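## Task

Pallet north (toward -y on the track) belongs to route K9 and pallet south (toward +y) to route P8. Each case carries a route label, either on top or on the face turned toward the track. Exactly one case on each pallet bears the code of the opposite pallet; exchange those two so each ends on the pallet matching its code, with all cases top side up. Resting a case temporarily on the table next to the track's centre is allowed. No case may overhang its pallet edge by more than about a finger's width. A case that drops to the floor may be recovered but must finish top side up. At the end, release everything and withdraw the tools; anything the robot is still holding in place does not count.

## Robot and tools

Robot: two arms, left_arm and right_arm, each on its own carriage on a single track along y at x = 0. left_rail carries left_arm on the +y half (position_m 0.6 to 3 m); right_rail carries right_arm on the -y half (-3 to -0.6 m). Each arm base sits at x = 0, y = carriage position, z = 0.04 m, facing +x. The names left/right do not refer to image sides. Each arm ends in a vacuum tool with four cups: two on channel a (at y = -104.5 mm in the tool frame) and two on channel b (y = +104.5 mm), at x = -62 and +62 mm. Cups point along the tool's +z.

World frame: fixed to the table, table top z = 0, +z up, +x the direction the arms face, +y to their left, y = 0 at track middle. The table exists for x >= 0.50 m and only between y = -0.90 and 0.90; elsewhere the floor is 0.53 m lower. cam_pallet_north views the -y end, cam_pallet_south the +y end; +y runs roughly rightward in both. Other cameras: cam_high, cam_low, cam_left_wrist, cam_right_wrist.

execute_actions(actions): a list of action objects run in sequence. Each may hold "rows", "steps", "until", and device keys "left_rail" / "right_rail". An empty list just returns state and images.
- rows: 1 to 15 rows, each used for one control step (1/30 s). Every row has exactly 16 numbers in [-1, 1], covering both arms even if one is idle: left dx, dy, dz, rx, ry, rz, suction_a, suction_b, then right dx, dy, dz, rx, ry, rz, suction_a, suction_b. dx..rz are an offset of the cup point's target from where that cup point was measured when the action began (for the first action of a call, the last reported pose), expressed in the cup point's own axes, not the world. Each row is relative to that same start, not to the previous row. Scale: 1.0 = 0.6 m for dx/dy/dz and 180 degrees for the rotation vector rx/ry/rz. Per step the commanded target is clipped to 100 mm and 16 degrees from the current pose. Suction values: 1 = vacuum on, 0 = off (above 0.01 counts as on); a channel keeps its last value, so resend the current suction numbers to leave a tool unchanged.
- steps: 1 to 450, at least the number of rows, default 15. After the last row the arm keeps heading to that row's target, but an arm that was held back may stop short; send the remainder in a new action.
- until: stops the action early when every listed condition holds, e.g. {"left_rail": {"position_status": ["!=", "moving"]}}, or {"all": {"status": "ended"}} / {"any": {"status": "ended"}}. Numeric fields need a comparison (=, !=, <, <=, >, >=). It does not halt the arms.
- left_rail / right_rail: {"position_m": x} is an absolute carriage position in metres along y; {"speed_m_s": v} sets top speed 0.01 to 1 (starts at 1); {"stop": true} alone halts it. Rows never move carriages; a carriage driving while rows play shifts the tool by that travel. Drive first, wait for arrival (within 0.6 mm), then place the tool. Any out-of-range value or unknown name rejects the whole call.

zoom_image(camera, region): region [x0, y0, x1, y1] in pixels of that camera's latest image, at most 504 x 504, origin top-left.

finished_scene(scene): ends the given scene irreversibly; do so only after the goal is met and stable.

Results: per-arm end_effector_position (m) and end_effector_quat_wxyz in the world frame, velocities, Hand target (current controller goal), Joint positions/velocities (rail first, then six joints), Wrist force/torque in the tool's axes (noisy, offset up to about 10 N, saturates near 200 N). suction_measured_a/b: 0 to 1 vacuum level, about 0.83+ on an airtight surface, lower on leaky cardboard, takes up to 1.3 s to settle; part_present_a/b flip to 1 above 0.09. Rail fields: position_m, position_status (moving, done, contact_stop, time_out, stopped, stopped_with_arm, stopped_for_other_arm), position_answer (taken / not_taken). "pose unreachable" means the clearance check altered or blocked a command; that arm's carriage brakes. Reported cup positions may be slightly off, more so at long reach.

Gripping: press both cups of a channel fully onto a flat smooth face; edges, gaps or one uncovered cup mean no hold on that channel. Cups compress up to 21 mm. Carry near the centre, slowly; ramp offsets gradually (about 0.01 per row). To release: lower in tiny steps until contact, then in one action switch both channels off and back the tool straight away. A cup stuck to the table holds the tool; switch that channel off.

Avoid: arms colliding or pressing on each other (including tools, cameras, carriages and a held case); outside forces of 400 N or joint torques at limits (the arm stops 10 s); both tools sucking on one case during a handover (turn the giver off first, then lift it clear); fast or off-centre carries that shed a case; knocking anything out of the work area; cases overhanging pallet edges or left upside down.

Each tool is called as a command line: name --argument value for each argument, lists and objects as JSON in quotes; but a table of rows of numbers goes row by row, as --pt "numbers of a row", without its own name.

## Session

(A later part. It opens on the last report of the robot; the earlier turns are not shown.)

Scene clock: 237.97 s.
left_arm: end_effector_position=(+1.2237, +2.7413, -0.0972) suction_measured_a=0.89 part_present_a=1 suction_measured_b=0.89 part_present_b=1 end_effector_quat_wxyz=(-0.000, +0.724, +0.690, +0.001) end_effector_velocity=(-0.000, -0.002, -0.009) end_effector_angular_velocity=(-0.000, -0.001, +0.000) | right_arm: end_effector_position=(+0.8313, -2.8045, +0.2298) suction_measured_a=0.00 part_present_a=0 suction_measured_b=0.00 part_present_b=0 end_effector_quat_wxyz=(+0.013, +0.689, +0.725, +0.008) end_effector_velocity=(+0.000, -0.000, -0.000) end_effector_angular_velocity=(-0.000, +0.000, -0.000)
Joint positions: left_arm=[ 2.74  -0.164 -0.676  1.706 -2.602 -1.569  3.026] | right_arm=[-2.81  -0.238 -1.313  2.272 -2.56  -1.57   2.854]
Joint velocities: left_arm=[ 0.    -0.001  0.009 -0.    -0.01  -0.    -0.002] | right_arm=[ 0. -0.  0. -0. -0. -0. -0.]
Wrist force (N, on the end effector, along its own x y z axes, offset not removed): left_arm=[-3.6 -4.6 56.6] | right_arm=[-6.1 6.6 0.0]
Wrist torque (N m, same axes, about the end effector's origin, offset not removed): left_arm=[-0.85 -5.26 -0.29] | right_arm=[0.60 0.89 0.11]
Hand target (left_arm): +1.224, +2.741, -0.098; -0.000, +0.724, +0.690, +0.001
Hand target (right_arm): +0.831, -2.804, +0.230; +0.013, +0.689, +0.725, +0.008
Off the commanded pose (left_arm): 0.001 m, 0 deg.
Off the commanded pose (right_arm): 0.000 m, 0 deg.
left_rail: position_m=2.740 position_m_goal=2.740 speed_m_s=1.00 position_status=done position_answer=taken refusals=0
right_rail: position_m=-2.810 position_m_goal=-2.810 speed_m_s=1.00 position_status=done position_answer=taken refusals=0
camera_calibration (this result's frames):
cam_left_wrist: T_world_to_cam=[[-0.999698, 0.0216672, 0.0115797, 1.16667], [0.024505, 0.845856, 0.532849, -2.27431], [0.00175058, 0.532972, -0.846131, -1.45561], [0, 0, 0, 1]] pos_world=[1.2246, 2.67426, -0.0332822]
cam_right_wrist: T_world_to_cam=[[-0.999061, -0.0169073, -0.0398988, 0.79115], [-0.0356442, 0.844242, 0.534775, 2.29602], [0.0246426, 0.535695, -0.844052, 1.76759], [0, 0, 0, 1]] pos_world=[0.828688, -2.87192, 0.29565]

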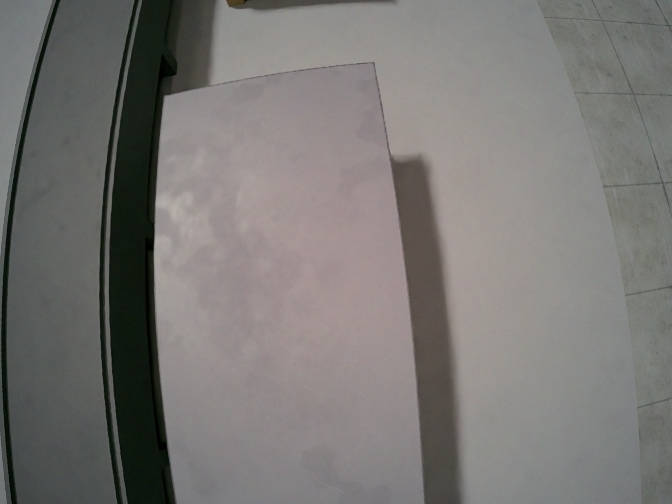

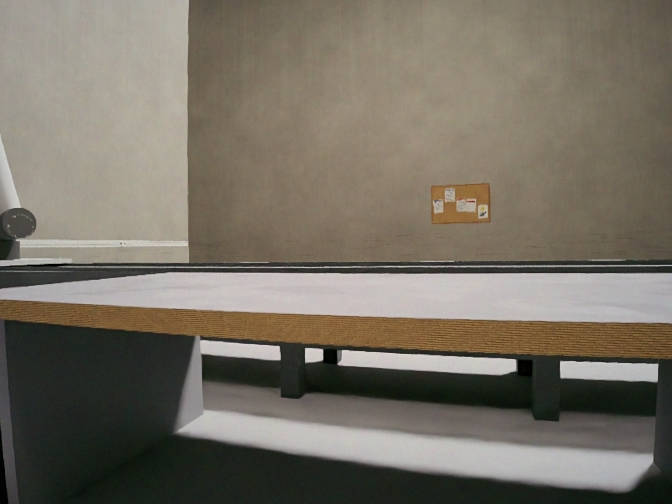

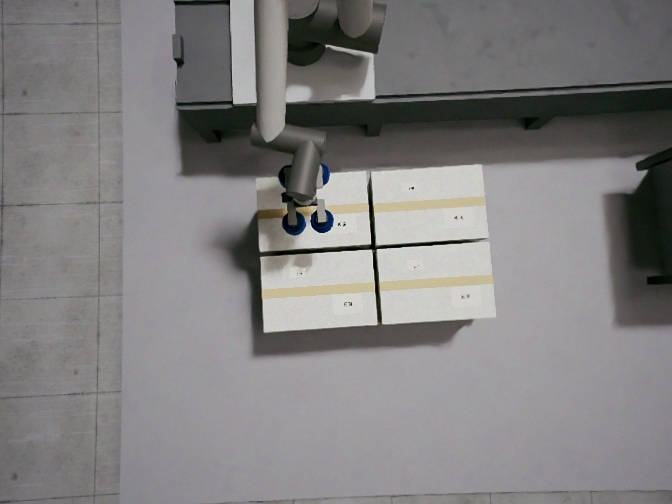

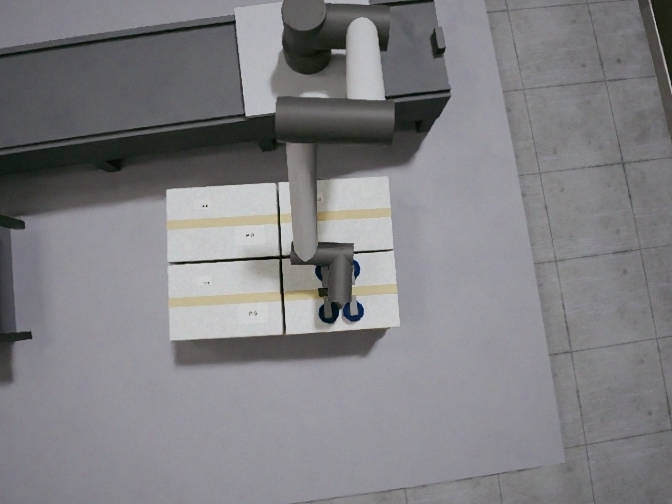

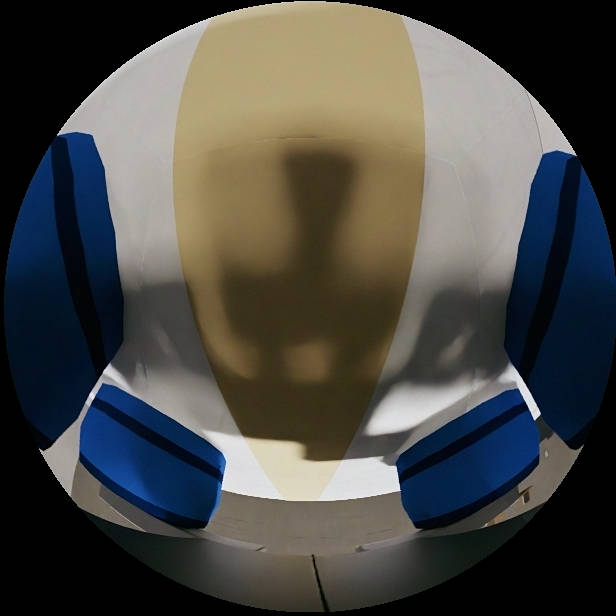

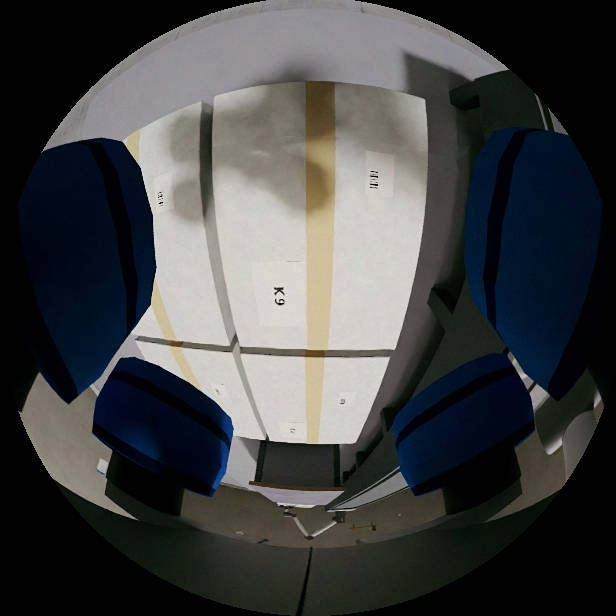

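Well aligned. Lower to −0.103.

execute_actions --actions '[{"rows":[[0,0,0.004,0,0,0,1,1,0,0,0,0,0,0,0,0],[0,0,0.006,0,0,0,1,1,0,0,0,0,0,0,0,0],[0,0,0.008,0,0,0,1,1,0,0,0,0,0,0,0,0],[0,0,0.01,0,0,0,1,1,0,0,0,0,0,0,0,0]],"steps":12}]'

Scene clock: 241.17 s.
left_arm: end_effector_position=(+1.2237, +2.7411, -0.1028) suction_measured_a=0.89 part_present_a=1 suction_measured_b=0.89 part_present_b=1 end_effector_quat_wxyz=(-0.000, +0.724, +0.690, +0.001) end_effector_velocity=(+0.001, +0.001, -0.004) end_effector_angular_velocity=(-0.000, -0.001, +0.001) | right_arm: end_effector_position=(+0.8313, -2.8045, +0.2298) suction_measured_a=0.00 part_present_a=0 suction_measured_b=0.00 part_present_b=0 end_effector_quat_wxyz=(+0.013, +0.689, +0.725, +0.008) end_effector_velocity=(-0.000, +0.000, +0.000) end_effector_angular_velocity=(-0.000, -0.000, -0.000)
Joint positions: left_arm=[ 2.74  -0.164 -0.671  1.705 -2.606 -1.569  3.025] | right_arm=[-2.81  -0.238 -1.313  2.272 -2.56  -1.57   2.854]
Joint velocities: left_arm=[ 0.     0.001  0.004 -0.001 -0.003  0.     0.   ] | right_arm=[ 0.  0. -0.  0. -0.  0.  0.]
Wrist force (N, on the end effector, along its own x y z axes, offset not removed): left_arm=[-4.9 -2.0 50.7] | right_arm=[-4.9 6.7 0.3]
Wrist torque (N m, same axes, about the end effector's origin, offset not removed): left_arm=[-0.29 -5.27 -0.26] | right_arm=[0.68 0.71 0.02]
Hand target (left_arm): +1.224, +2.741, -0.103; -0.000, +0.724, +0.690, +0.001
Hand target (right_arm): +0.831, -2.804, +0.230; +0.013, +0.689, +0.725, +0.008
Off the commanded pose (left_arm): 0.000 m, 0 deg.
Off the commanded pose (right_arm): 0.000 m, 0 deg.
left_rail: position_m=2.740 position_m_goal=2.740 speed_m_s=1.00 position_status=done position_answer=taken refusals=0
right_rail: position_m=-2.810 position_m_goal=-2.810 speed_m_s=1.00 position_status=done position_answer=taken refusals=0
camera_calibration (this result's frames):
cam_left_wrist: T_world_to_cam=[[-0.999698, 0.0216182, 0.0116727, 1.16681], [0.0245131, 0.845866, 0.532832, -2.27123], [0.00164531, 0.532958, -0.84614, -1.46008], [0, 0, 0, 1]] pos_world=[1.22453, 2.67409, -0.0388716]
cam_right_wrist: T_world_to_cam=[[-0.999061, -0.0169073, -0.0398986, 0.79115], [-0.0356441, 0.844242, 0.534775, 2.29602], [0.0246425, 0.535695, -0.844052, 1.76759], [0, 0, 0, 1]] pos_world=[0.828688, -2.87192, 0.29565]

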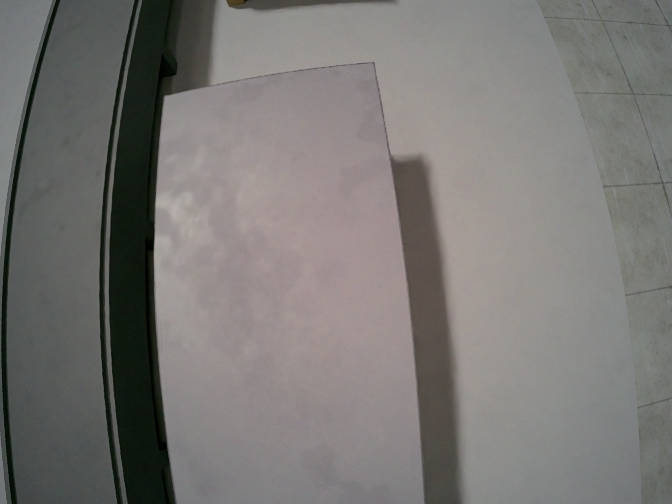

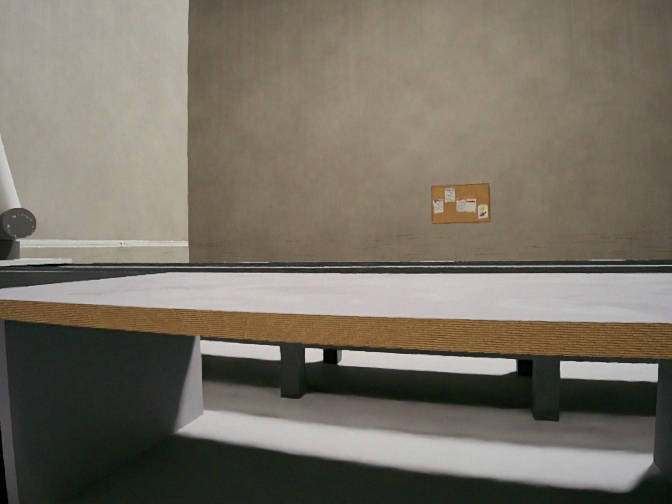

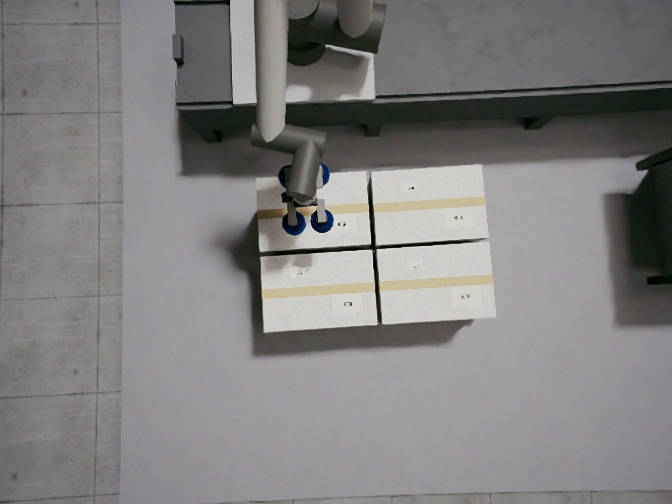

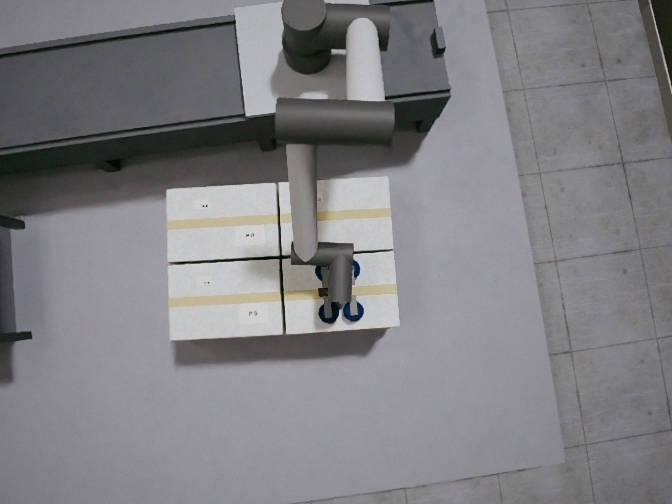

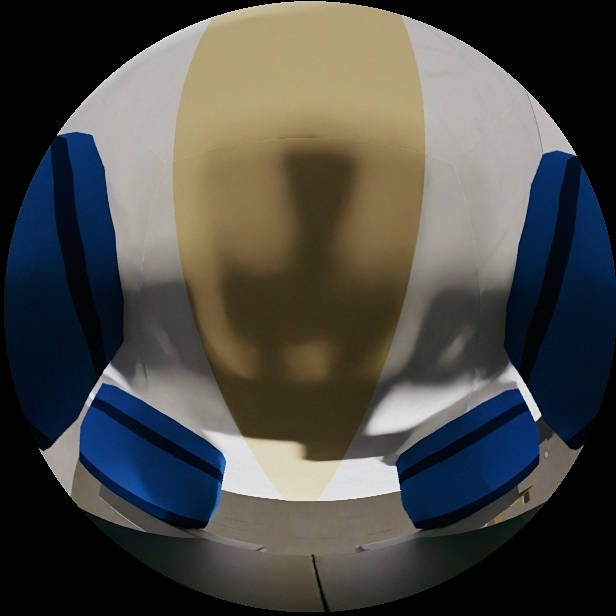

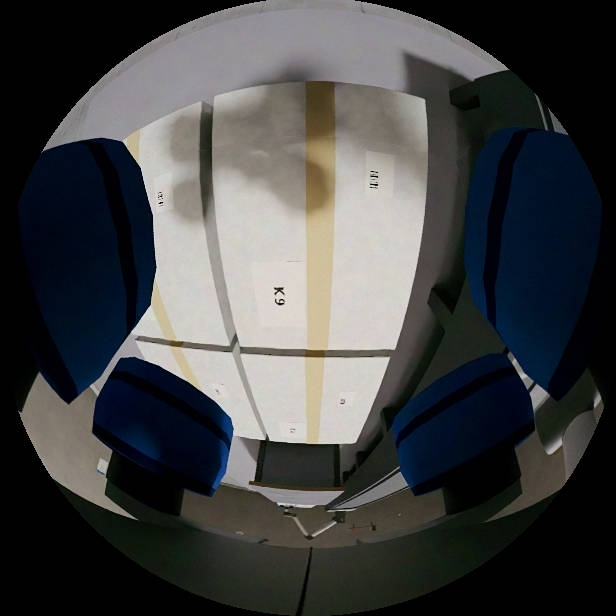

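execute_actions --actions '[{"rows":[[0,0,0.002,0,0,0,1,1,0,0,0,0,0,0,0,0],[0,0,0.0035,0,0,0,1,1,0,0,0,0,0,0,0,0]],"steps":8}]'

Scene clock: 244.03 s.
left_arm: end_effector_position=(+1.2237, +2.7413, -0.1045) suction_measured_a=0.89 part_present_a=1 suction_measured_b=0.89 part_present_b=1 end_effector_quat_wxyz=(-0.000, +0.724, +0.690, +0.001) end_effector_velocity=(+0.000, -0.000, -0.003) end_effector_angular_velocity=(-0.000, -0.000, +0.000) | right_arm: end_effector_position=(+0.8313, -2.8045, +0.2298) suction_measured_a=0.00 part_present_a=0 suction_measured_b=0.00 part_present_b=0 end_effector_quat_wxyz=(+0.013, +0.689, +0.725, +0.008) end_effector_velocity=(+0.000, -0.000, -0.000) end_effector_angular_velocity=(+0.000, +0.000, -0.000)
Joint positions: left_arm=[ 2.74  -0.164 -0.669  1.705 -2.608 -1.569  3.026] | right_arm=[-2.81  -0.238 -1.313  2.272 -2.56  -1.57   2.854]
Joint velocities: left_arm=[ 0.     0.     0.003 -0.001 -0.003  0.    -0.   ] | right_arm=[ 0.  0.  0. -0. -0. -0.  0.]
Wrist force (N, on the end effector, along its own x y z axes, offset not removed): left_arm=[-0.2 -2.2 49.6] | right_arm=[-4.5 5.6 1.6]
Wrist torque (N m, same axes, about the end effector's origin, offset not removed): left_arm=[-0.50 -5.87 -0.28] | right_arm=[0.53 0.69 0.04]
Hand target (left_arm): +1.224, +2.741, -0.105; -0.000, +0.724, +0.690, +0.001
Hand target (right_arm): +0.831, -2.804, +0.230; +0.013, +0.689, +0.725, +0.008
Off the commanded pose (left_arm): 0.000 m, 0 deg.
Off the commanded pose (right_arm): 0.000 m, 0 deg.
left_rail: position_m=2.740 position_m_goal=2.740 speed_m_s=1.00 position_status=done position_answer=taken refusals=0
right_rail: position_m=-2.810 position_m_goal=-2.810 speed_m_s=1.00 position_status=done position_answer=taken refusals=0
camera_calibration (this result's frames):
cam_left_wrist: T_world_to_cam=[[-0.999697, 0.0216667, 0.0116749, 1.16669], [0.0245553, 0.845847, 0.53286, -2.27046], [0.00167011, 0.532985, -0.846123, -1.46177], [0, 0, 0, 1]] pos_world=[1.22453, 2.67429, -0.0406221]
cam_right_wrist: T_world_to_cam=[[-0.999061, -0.0169074, -0.0398988, 0.79115], [-0.0356443, 0.844242, 0.534775, 2.29602], [0.0246426, 0.535695, -0.844052, 1.76759], [0, 0, 0, 1]] pos_world=[0.828689, -2.87192, 0.29565]

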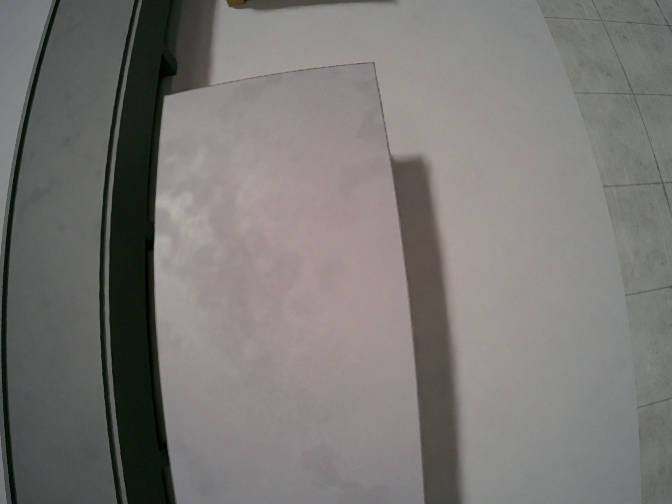

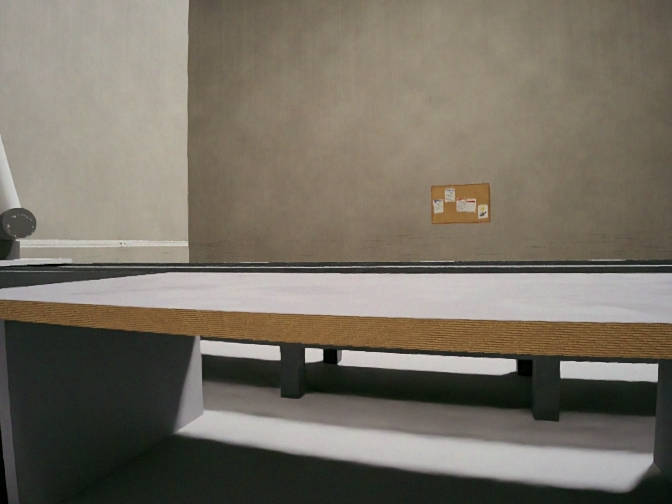

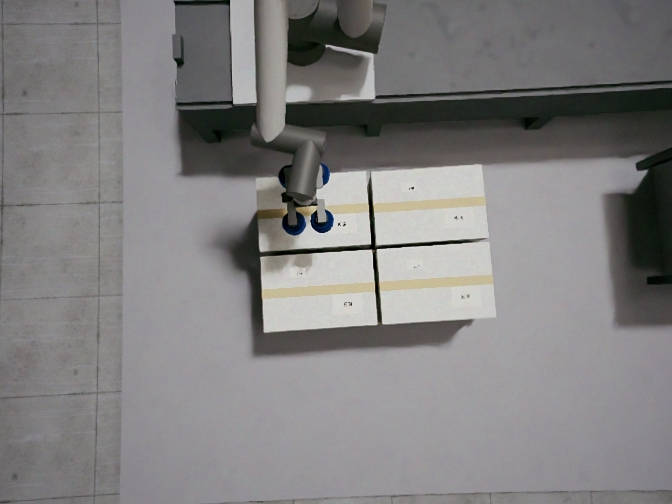

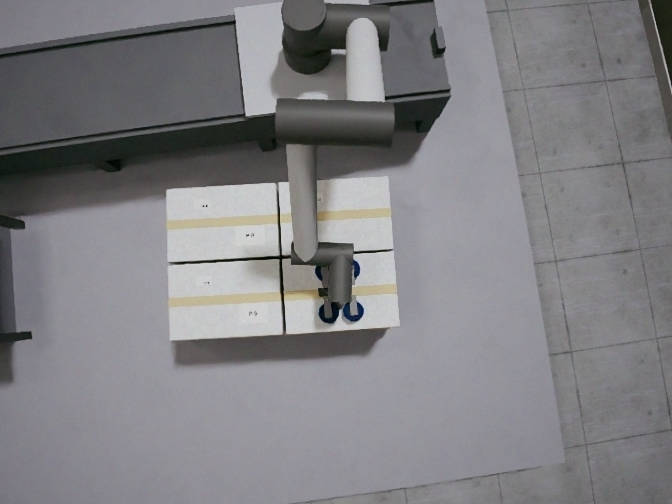

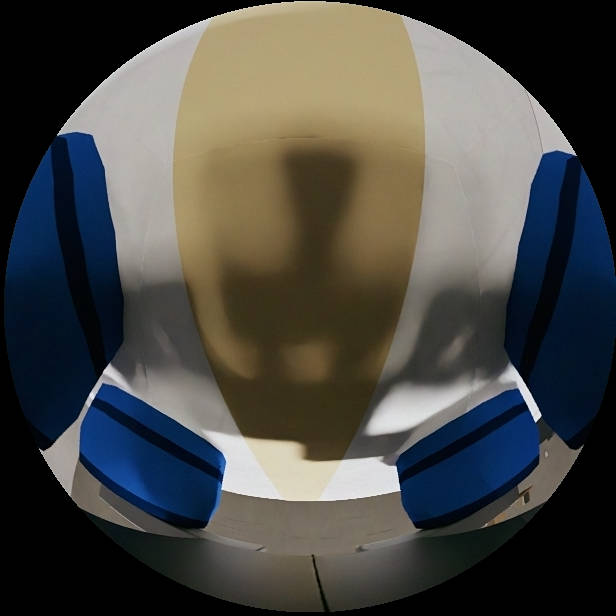

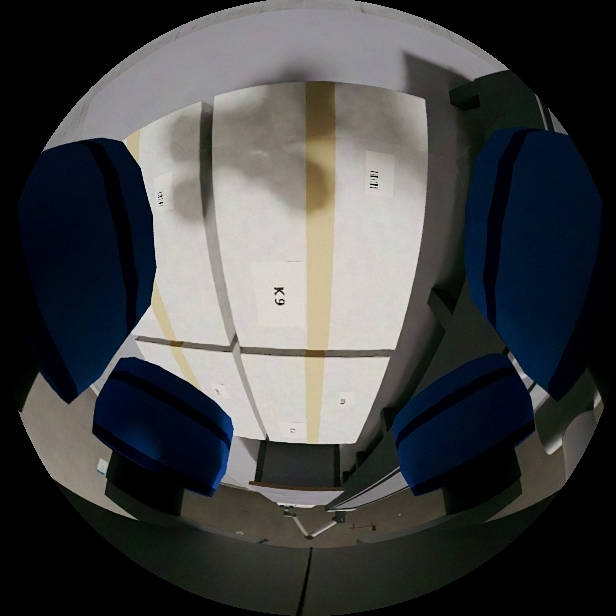

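execute_actions --actions '[{"rows":[[0,0,0.002,0,0,0,1,1,0,0,0,0,0,0,0,0],[0,0,0.003,0,0,0,1,1,0,0,0,0,0,0,0,0]],"steps":8}]'

Scene clock: 246.13 s.
left_arm: end_effector_position=(+1.2237, +2.7411, -0.1060) suction_measured_a=0.89 part_present_a=1 suction_measured_b=0.89 part_present_b=1 end_effector_quat_wxyz=(-0.000, +0.724, +0.690, +0.001) end_effector_velocity=(+0.000, -0.000, -0.002) end_effector_angular_velocity=(-0.000, -0.000, +0.000) | right_arm: end_effector_position=(+0.8313, -2.8045, +0.2298) suction_measured_a=0.00 part_present_a=0 suction_measured_b=0.00 part_present_b=0 end_effector_quat_wxyz=(+0.013, +0.689, +0.725, +0.008) end_effector_velocity=(+0.000, -0.000, +0.000) end_effector_angular_velocity=(-0.000, -0.000, -0.000)
Joint positions: left_arm=[ 2.74  -0.164 -0.667  1.705 -2.609 -1.569  3.025] | right_arm=[-2.81  -0.238 -1.313  2.272 -2.56  -1.57   2.854]
Joint velocities: left_arm=[ 0.    -0.     0.003 -0.001 -0.002 -0.    -0.   ] | right_arm=[ 0. -0. -0. -0.  0. -0.  0.]
Wrist force (N, on the end effector, along its own x y z axes, offset not removed): left_arm=[-2.3 -0.4 51.6] | right_arm=[-5.2 6.6 -0.1]
Wrist torque (N m, same axes, about the end effector's origin, offset not removed): left_arm=[-0.30 -5.41 -0.22] | right_arm=[0.61 0.68 0.00]
Hand target (left_arm): +1.224, +2.741, -0.106; -0.000, +0.724, +0.690, +0.001
Hand target (right_arm): +0.831, -2.804, +0.230; +0.013, +0.689, +0.725, +0.008
Off the commanded pose (left_arm): 0.000 m, 0 deg.
Off the commanded pose (right_arm): 0.000 m, 0 deg.
left_rail: position_m=2.740 position_m_goal=2.740 speed_m_s=1.00 position_status=done position_answer=taken refusals=0
right_rail: position_m=-2.810 position_m_goal=-2.810 speed_m_s=1.00 position_status=done position_answer=taken refusals=0
camera_calibration (this result's frames):
cam_left_wrist: T_world_to_cam=[[-0.999698, 0.0216183, 0.0116919, 1.16684], [0.0245234, 0.845851, 0.532855, -2.26947], [0.00162981, 0.53298, -0.846126, -1.46289], [0, 0, 0, 1]] pos_world=[1.22453, 2.6741, -0.0421301]
cam_right_wrist: T_world_to_cam=[[-0.999061, -0.0169074, -0.0398985, 0.791149], [-0.0356442, 0.844242, 0.534775, 2.29602], [0.0246424, 0.535695, -0.844052, 1.76759], [0, 0, 0, 1]] pos_world=[0.828688, -2.87192, 0.29565]

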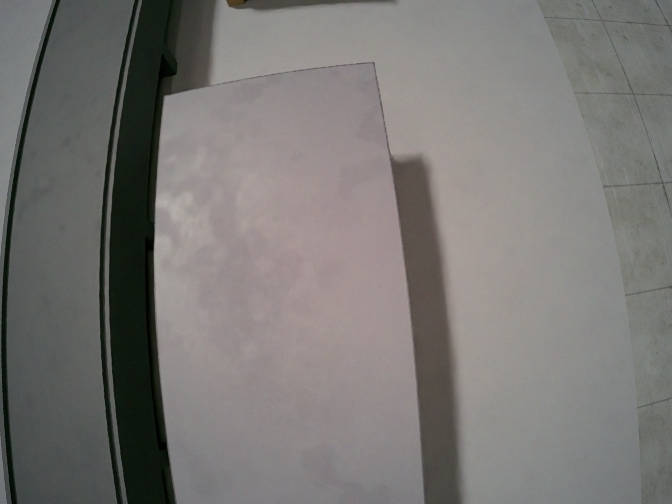

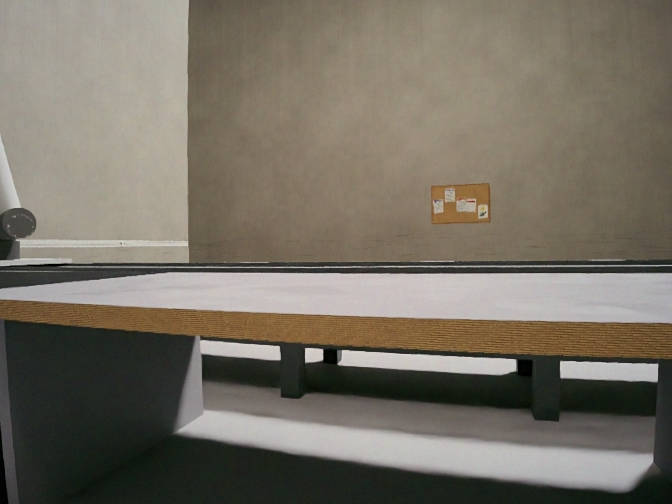

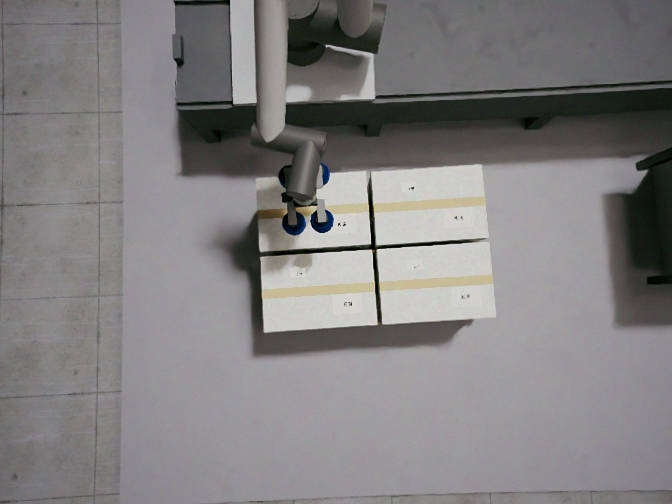

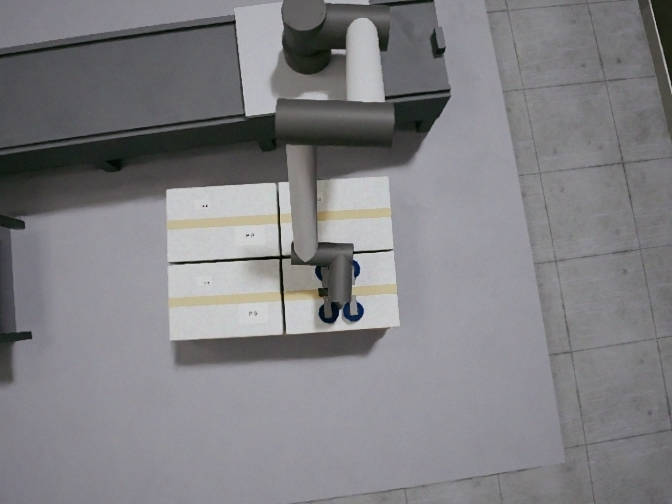

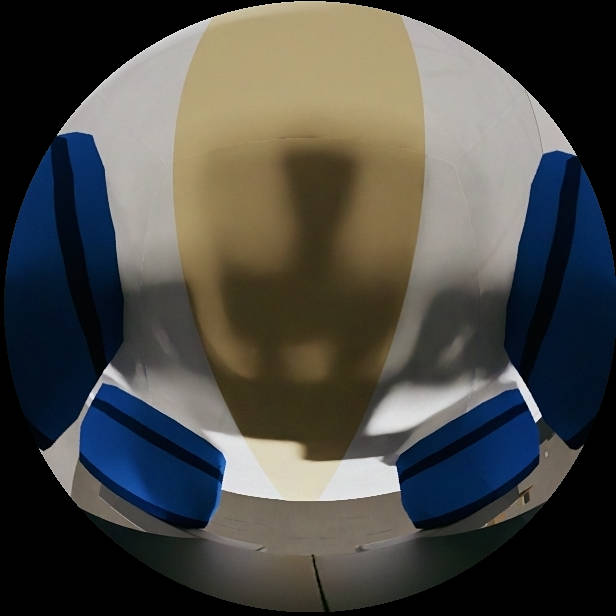

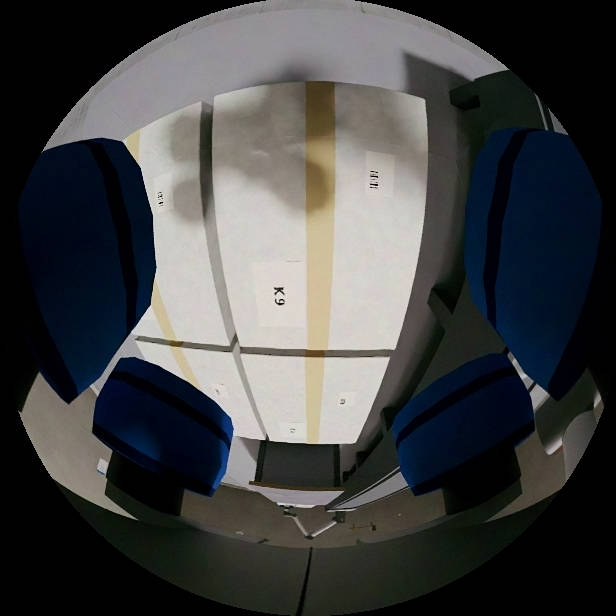

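execute_actions --actions '[{"rows":[[0,0,0.0025,0,0,0,1,1,0,0,0,0,0,0,0,0]],"steps":7}]'

Scene clock: 249.20 s.
left_arm: end_effector_position=(+1.2238, +2.7413, -0.1071) suction_measured_a=0.89 part_present_a=1 suction_measured_b=0.89 part_present_b=1 end_effector_quat_wxyz=(-0.000, +0.724, +0.690, +0.001) end_effector_velocity=(+0.000, -0.000, -0.002) end_effector_angular_velocity=(-0.000, -0.000, -0.000) | right_arm: end_effector_position=(+0.8313, -2.8045, +0.2298) suction_measured_a=0.00 part_present_a=0 suction_measured_b=0.00 part_present_b=0 end_effector_quat_wxyz=(+0.013, +0.689, +0.725, +0.008) end_effector_velocity=(+0.000, -0.000, +0.000) end_effector_angular_velocity=(-0.000, -0.000, -0.000)
Joint positions: left_arm=[ 2.74  -0.164 -0.666  1.705 -2.61  -1.569  3.026] | right_arm=[-2.81  -0.238 -1.313  2.272 -2.56  -1.57   2.854]
Joint velocities: left_arm=[ 0.     0.     0.002 -0.    -0.002  0.     0.   ] | right_arm=[ 0. -0. -0. -0.  0.  0.  0.]
Wrist force (N, on the end effector, along its own x y z axes, offset not removed): left_arm=[-1.6 -12.1 23.6] | right_arm=[-6.1 7.1 -0.5]
Wrist torque (N m, same axes, about the end effector's origin, offset not removed): left_arm=[-2.67 -10.20 1.12] | right_arm=[0.73 0.92 -0.01]
Hand target (left_arm): +1.224, +2.741, -0.108; -0.000, +0.724, +0.690, +0.001
Hand target (right_arm): +0.831, -2.804, +0.230; +0.013, +0.689, +0.725, +0.008
Off the commanded pose (left_arm): 0.000 m, 0 deg.
Off the commanded pose (right_arm): 0.000 m, 0 deg.
left_rail: position_m=2.740 position_m_goal=2.740 speed_m_s=1.00 position_status=done position_answer=taken refusals=0
right_rail: position_m=-2.810 position_m_goal=-2.810 speed_m_s=1.00 position_status=done position_answer=taken refusals=0
camera_calibration (this result's frames):
cam_left_wrist: T_world_to_cam=[[-0.9997, 0.0216664, 0.0114628, 1.16681], [0.024442, 0.84587, 0.532828, -2.26901], [0.00184846, 0.532948, -0.846146, -1.46405], [0, 0, 0, 1]] pos_world=[1.22462, 2.67427, -0.0431809]
cam_right_wrist: T_world_to_cam=[[-0.999061, -0.0169074, -0.0398985, 0.791149], [-0.0356442, 0.844242, 0.534775, 2.29602], [0.0246424, 0.535695, -0.844052, 1.76759], [0, 0, 0, 1]] pos_world=[0.828688, -2.87192, 0.29565]

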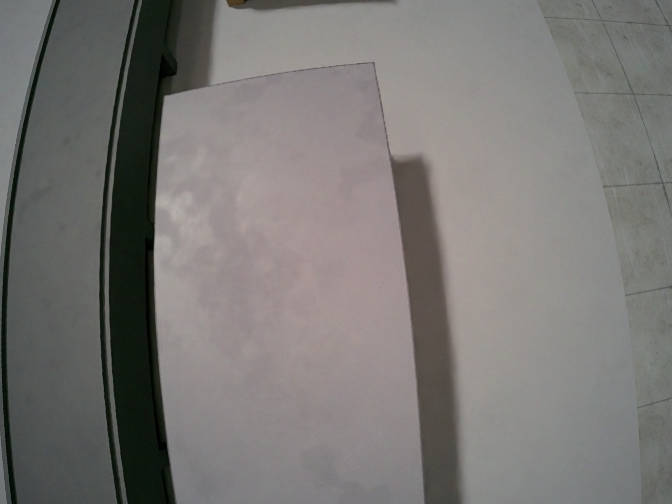

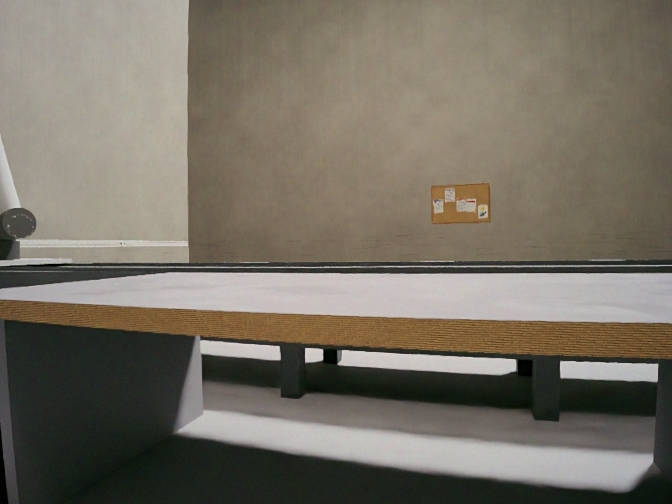

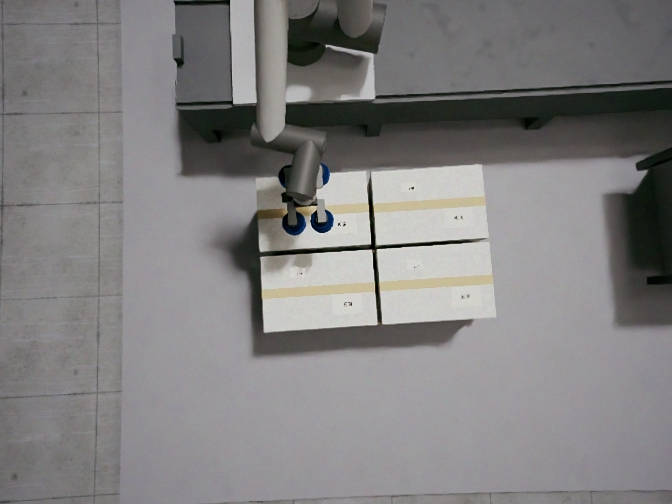

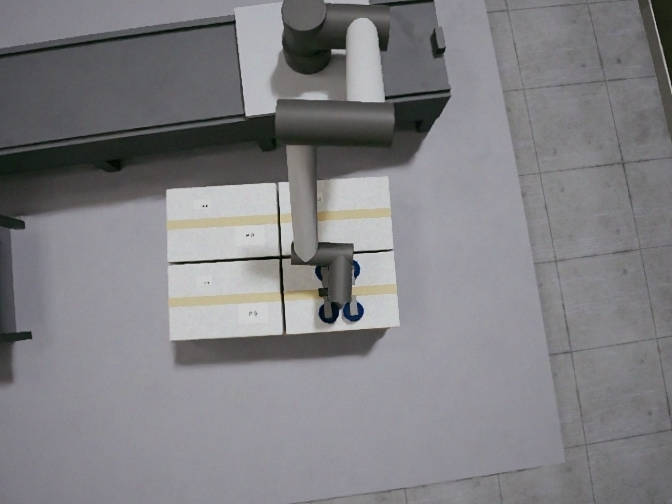

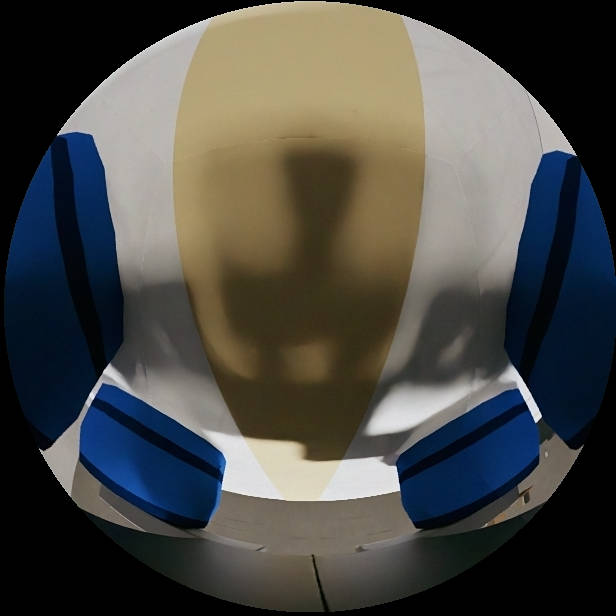

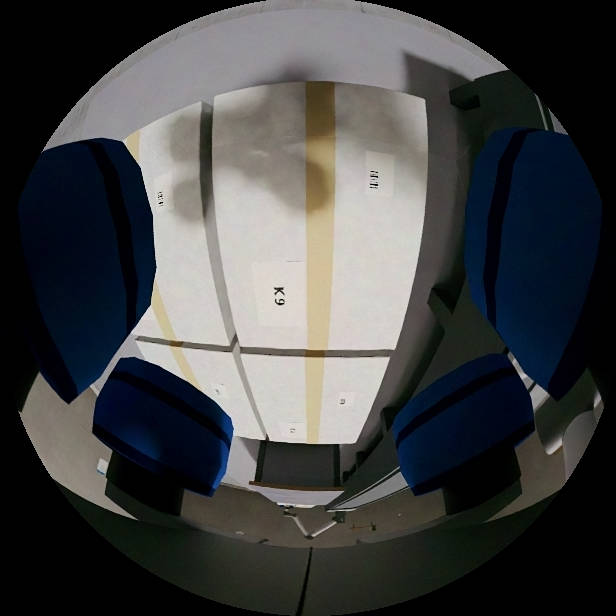

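Touching. Release with a quicker lift.

execute_actions --actions '[{"rows":[[0,0,-0.015,0,0,0,0,0,0,0,0,0,0,0,0,0],[0,0,-0.025,0,0,0,0,0,0,0,0,0,0,0,0,0],[0,0,-0.033,0,0,0,0,0,0,0,0,0,0,0,0,0],[0,0,-0.04,0,0,0,0,0,0,0,0,0,0,0,0,0],[0,0,-0.045,0,0,0,0,0,0,0,0,0,0,0,0,0],[0,0,-0.05,0,0,0,0,0,0,0,0,0,0,0,0,0],[0,0,-0.055,0,0,0,0,0,0,0,0,0,0,0,0,0],[0,0,-0.06,0,0,0,0,0,0,0,0,0,0,0,0,0],[0,0,-0.07,0,0,0,0,0,0,0,0,0,0,0,0,0],[0,0,-0.09,0,0,0,0,0,0,0,0,0,0,0,0,0],[0,0,-0.12,0,0,0,0,0,0,0,0,0,0,0,0,0],[0,0,-0.16,0,0,0,0,0,0,0,0,0,0,0,0,0],[0,0,-0.22,0,0,0,0,0,0,0,0,0,0,0,0,0],[0,0,-0.3,0,0,0,0,0,0,0,0,0,0,0,0,0],[0,0,-0.5,0,0,0,0,0,0,0,0,0,0,0,0,0]],"steps":36}]'

Scene clock: 255.00 s.
left_arm: end_effector_position=(+1.2236, +2.7407, +0.1892) suction_measured_a=0.00 part_present_a=0 suction_measured_b=0.00 part_present_b=0 end_effector_quat_wxyz=(+0.000, +0.724, +0.690, +0.001) end_effector_velocity=(-0.002, -0.001, +0.029) end_effector_angular_velocity=(+0.001, +0.005, +0.000) | right_arm: end_effector_position=(+0.8313, -2.8045, +0.2298) suction_measured_a=0.00 part_present_a=0 suction_measured_b=0.00 part_present_b=0 end_effector_quat_wxyz=(+0.013, +0.689, +0.725, +0.008) end_effector_velocity=(+0.000, -0.000, -0.000) end_effector_angular_velocity=(-0.000, -0.000, +0.000)
Joint positions: left_arm=[ 2.74  -0.165 -0.936  1.68  -2.316 -1.569  3.025] | right_arm=[-2.81  -0.238 -1.313  2.272 -2.56  -1.57   2.854]
Joint velocities: left_arm=[ 0.    -0.001 -0.023 -0.009  0.038 -0.    -0.001] | right_arm=[ 0. -0.  0.  0. -0.  0. -0.]
Wrist force (N, on the end effector, along its own x y z axes, offset not removed): left_arm=[-3.0 -1.8 1.1] | right_arm=[-7.8 7.3 0.3]
Wrist torque (N m, same axes, about the end effector's origin, offset not removed): left_arm=[0.09 0.71 -0.16] | right_arm=[0.75 1.09 0.01]
Hand target (left_arm): +1.223, +2.741, +0.193; -0.000, +0.724, +0.690, +0.001
Hand target (right_arm): +0.831, -2.804, +0.230; +0.013, +0.689, +0.725, +0.008
Off the commanded pose (left_arm): 0.004 m, 0 deg.
Off the commanded pose (right_arm): 0.000 m, 0 deg.
left_rail: position_m=2.740 position_m_goal=2.740 speed_m_s=1.00 position_status=done position_answer=taken refusals=0
right_rail: position_m=-2.810 position_m_goal=-2.810 speed_m_s=1.00 position_status=done position_answer=taken refusals=0
camera_calibration (this result's frames):
cam_left_wrist: T_world_to_cam=[[-0.999705, 0.0217066, 0.0109033, 1.16328], [0.024178, 0.845904, 0.532787, -2.42613], [0.00234185, 0.532893, -0.846179, -1.21351], [0, 0, 0, 1]] pos_world=[1.22444, 2.6737, 0.25308]
cam_right_wrist: T_world_to_cam=[[-0.999061, -0.0169075, -0.0398986, 0.791149], [-0.0356443, 0.844242, 0.534775, 2.29602], [0.0246424, 0.535695, -0.844052, 1.76759], [0, 0, 0, 1]] pos_world=[0.828689, -2.87192, 0.29565]

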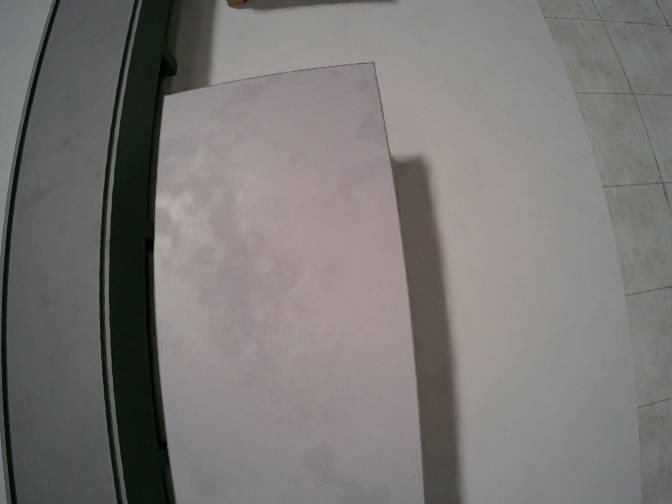

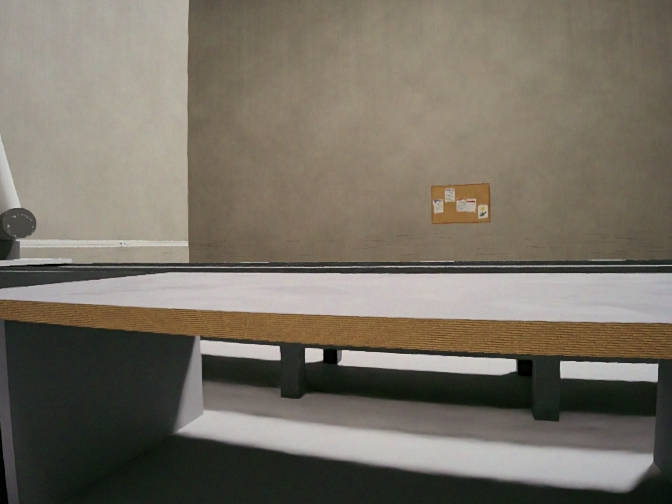

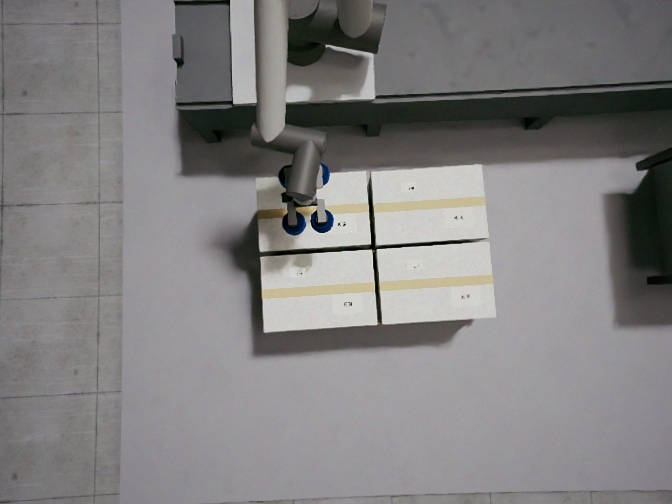

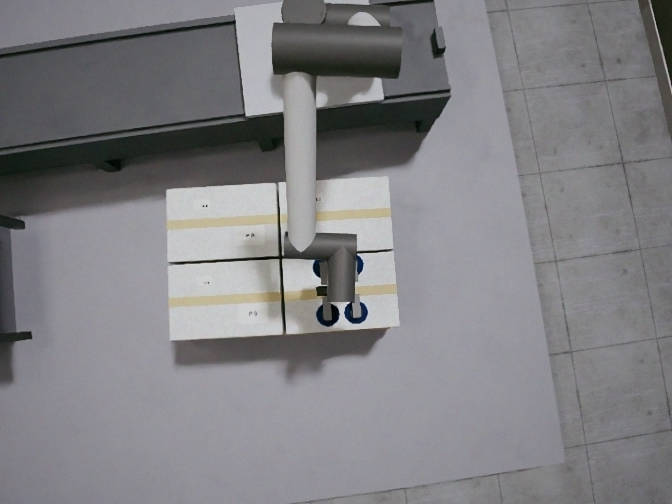

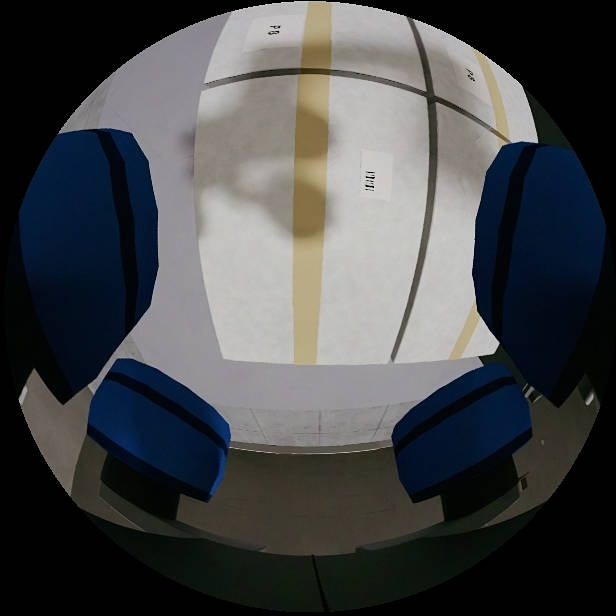

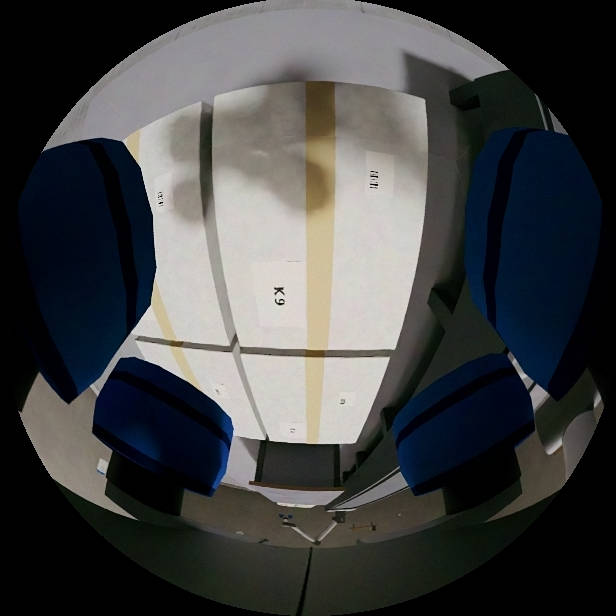

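finished_scene --scene 2

The scene is finished: the task was done.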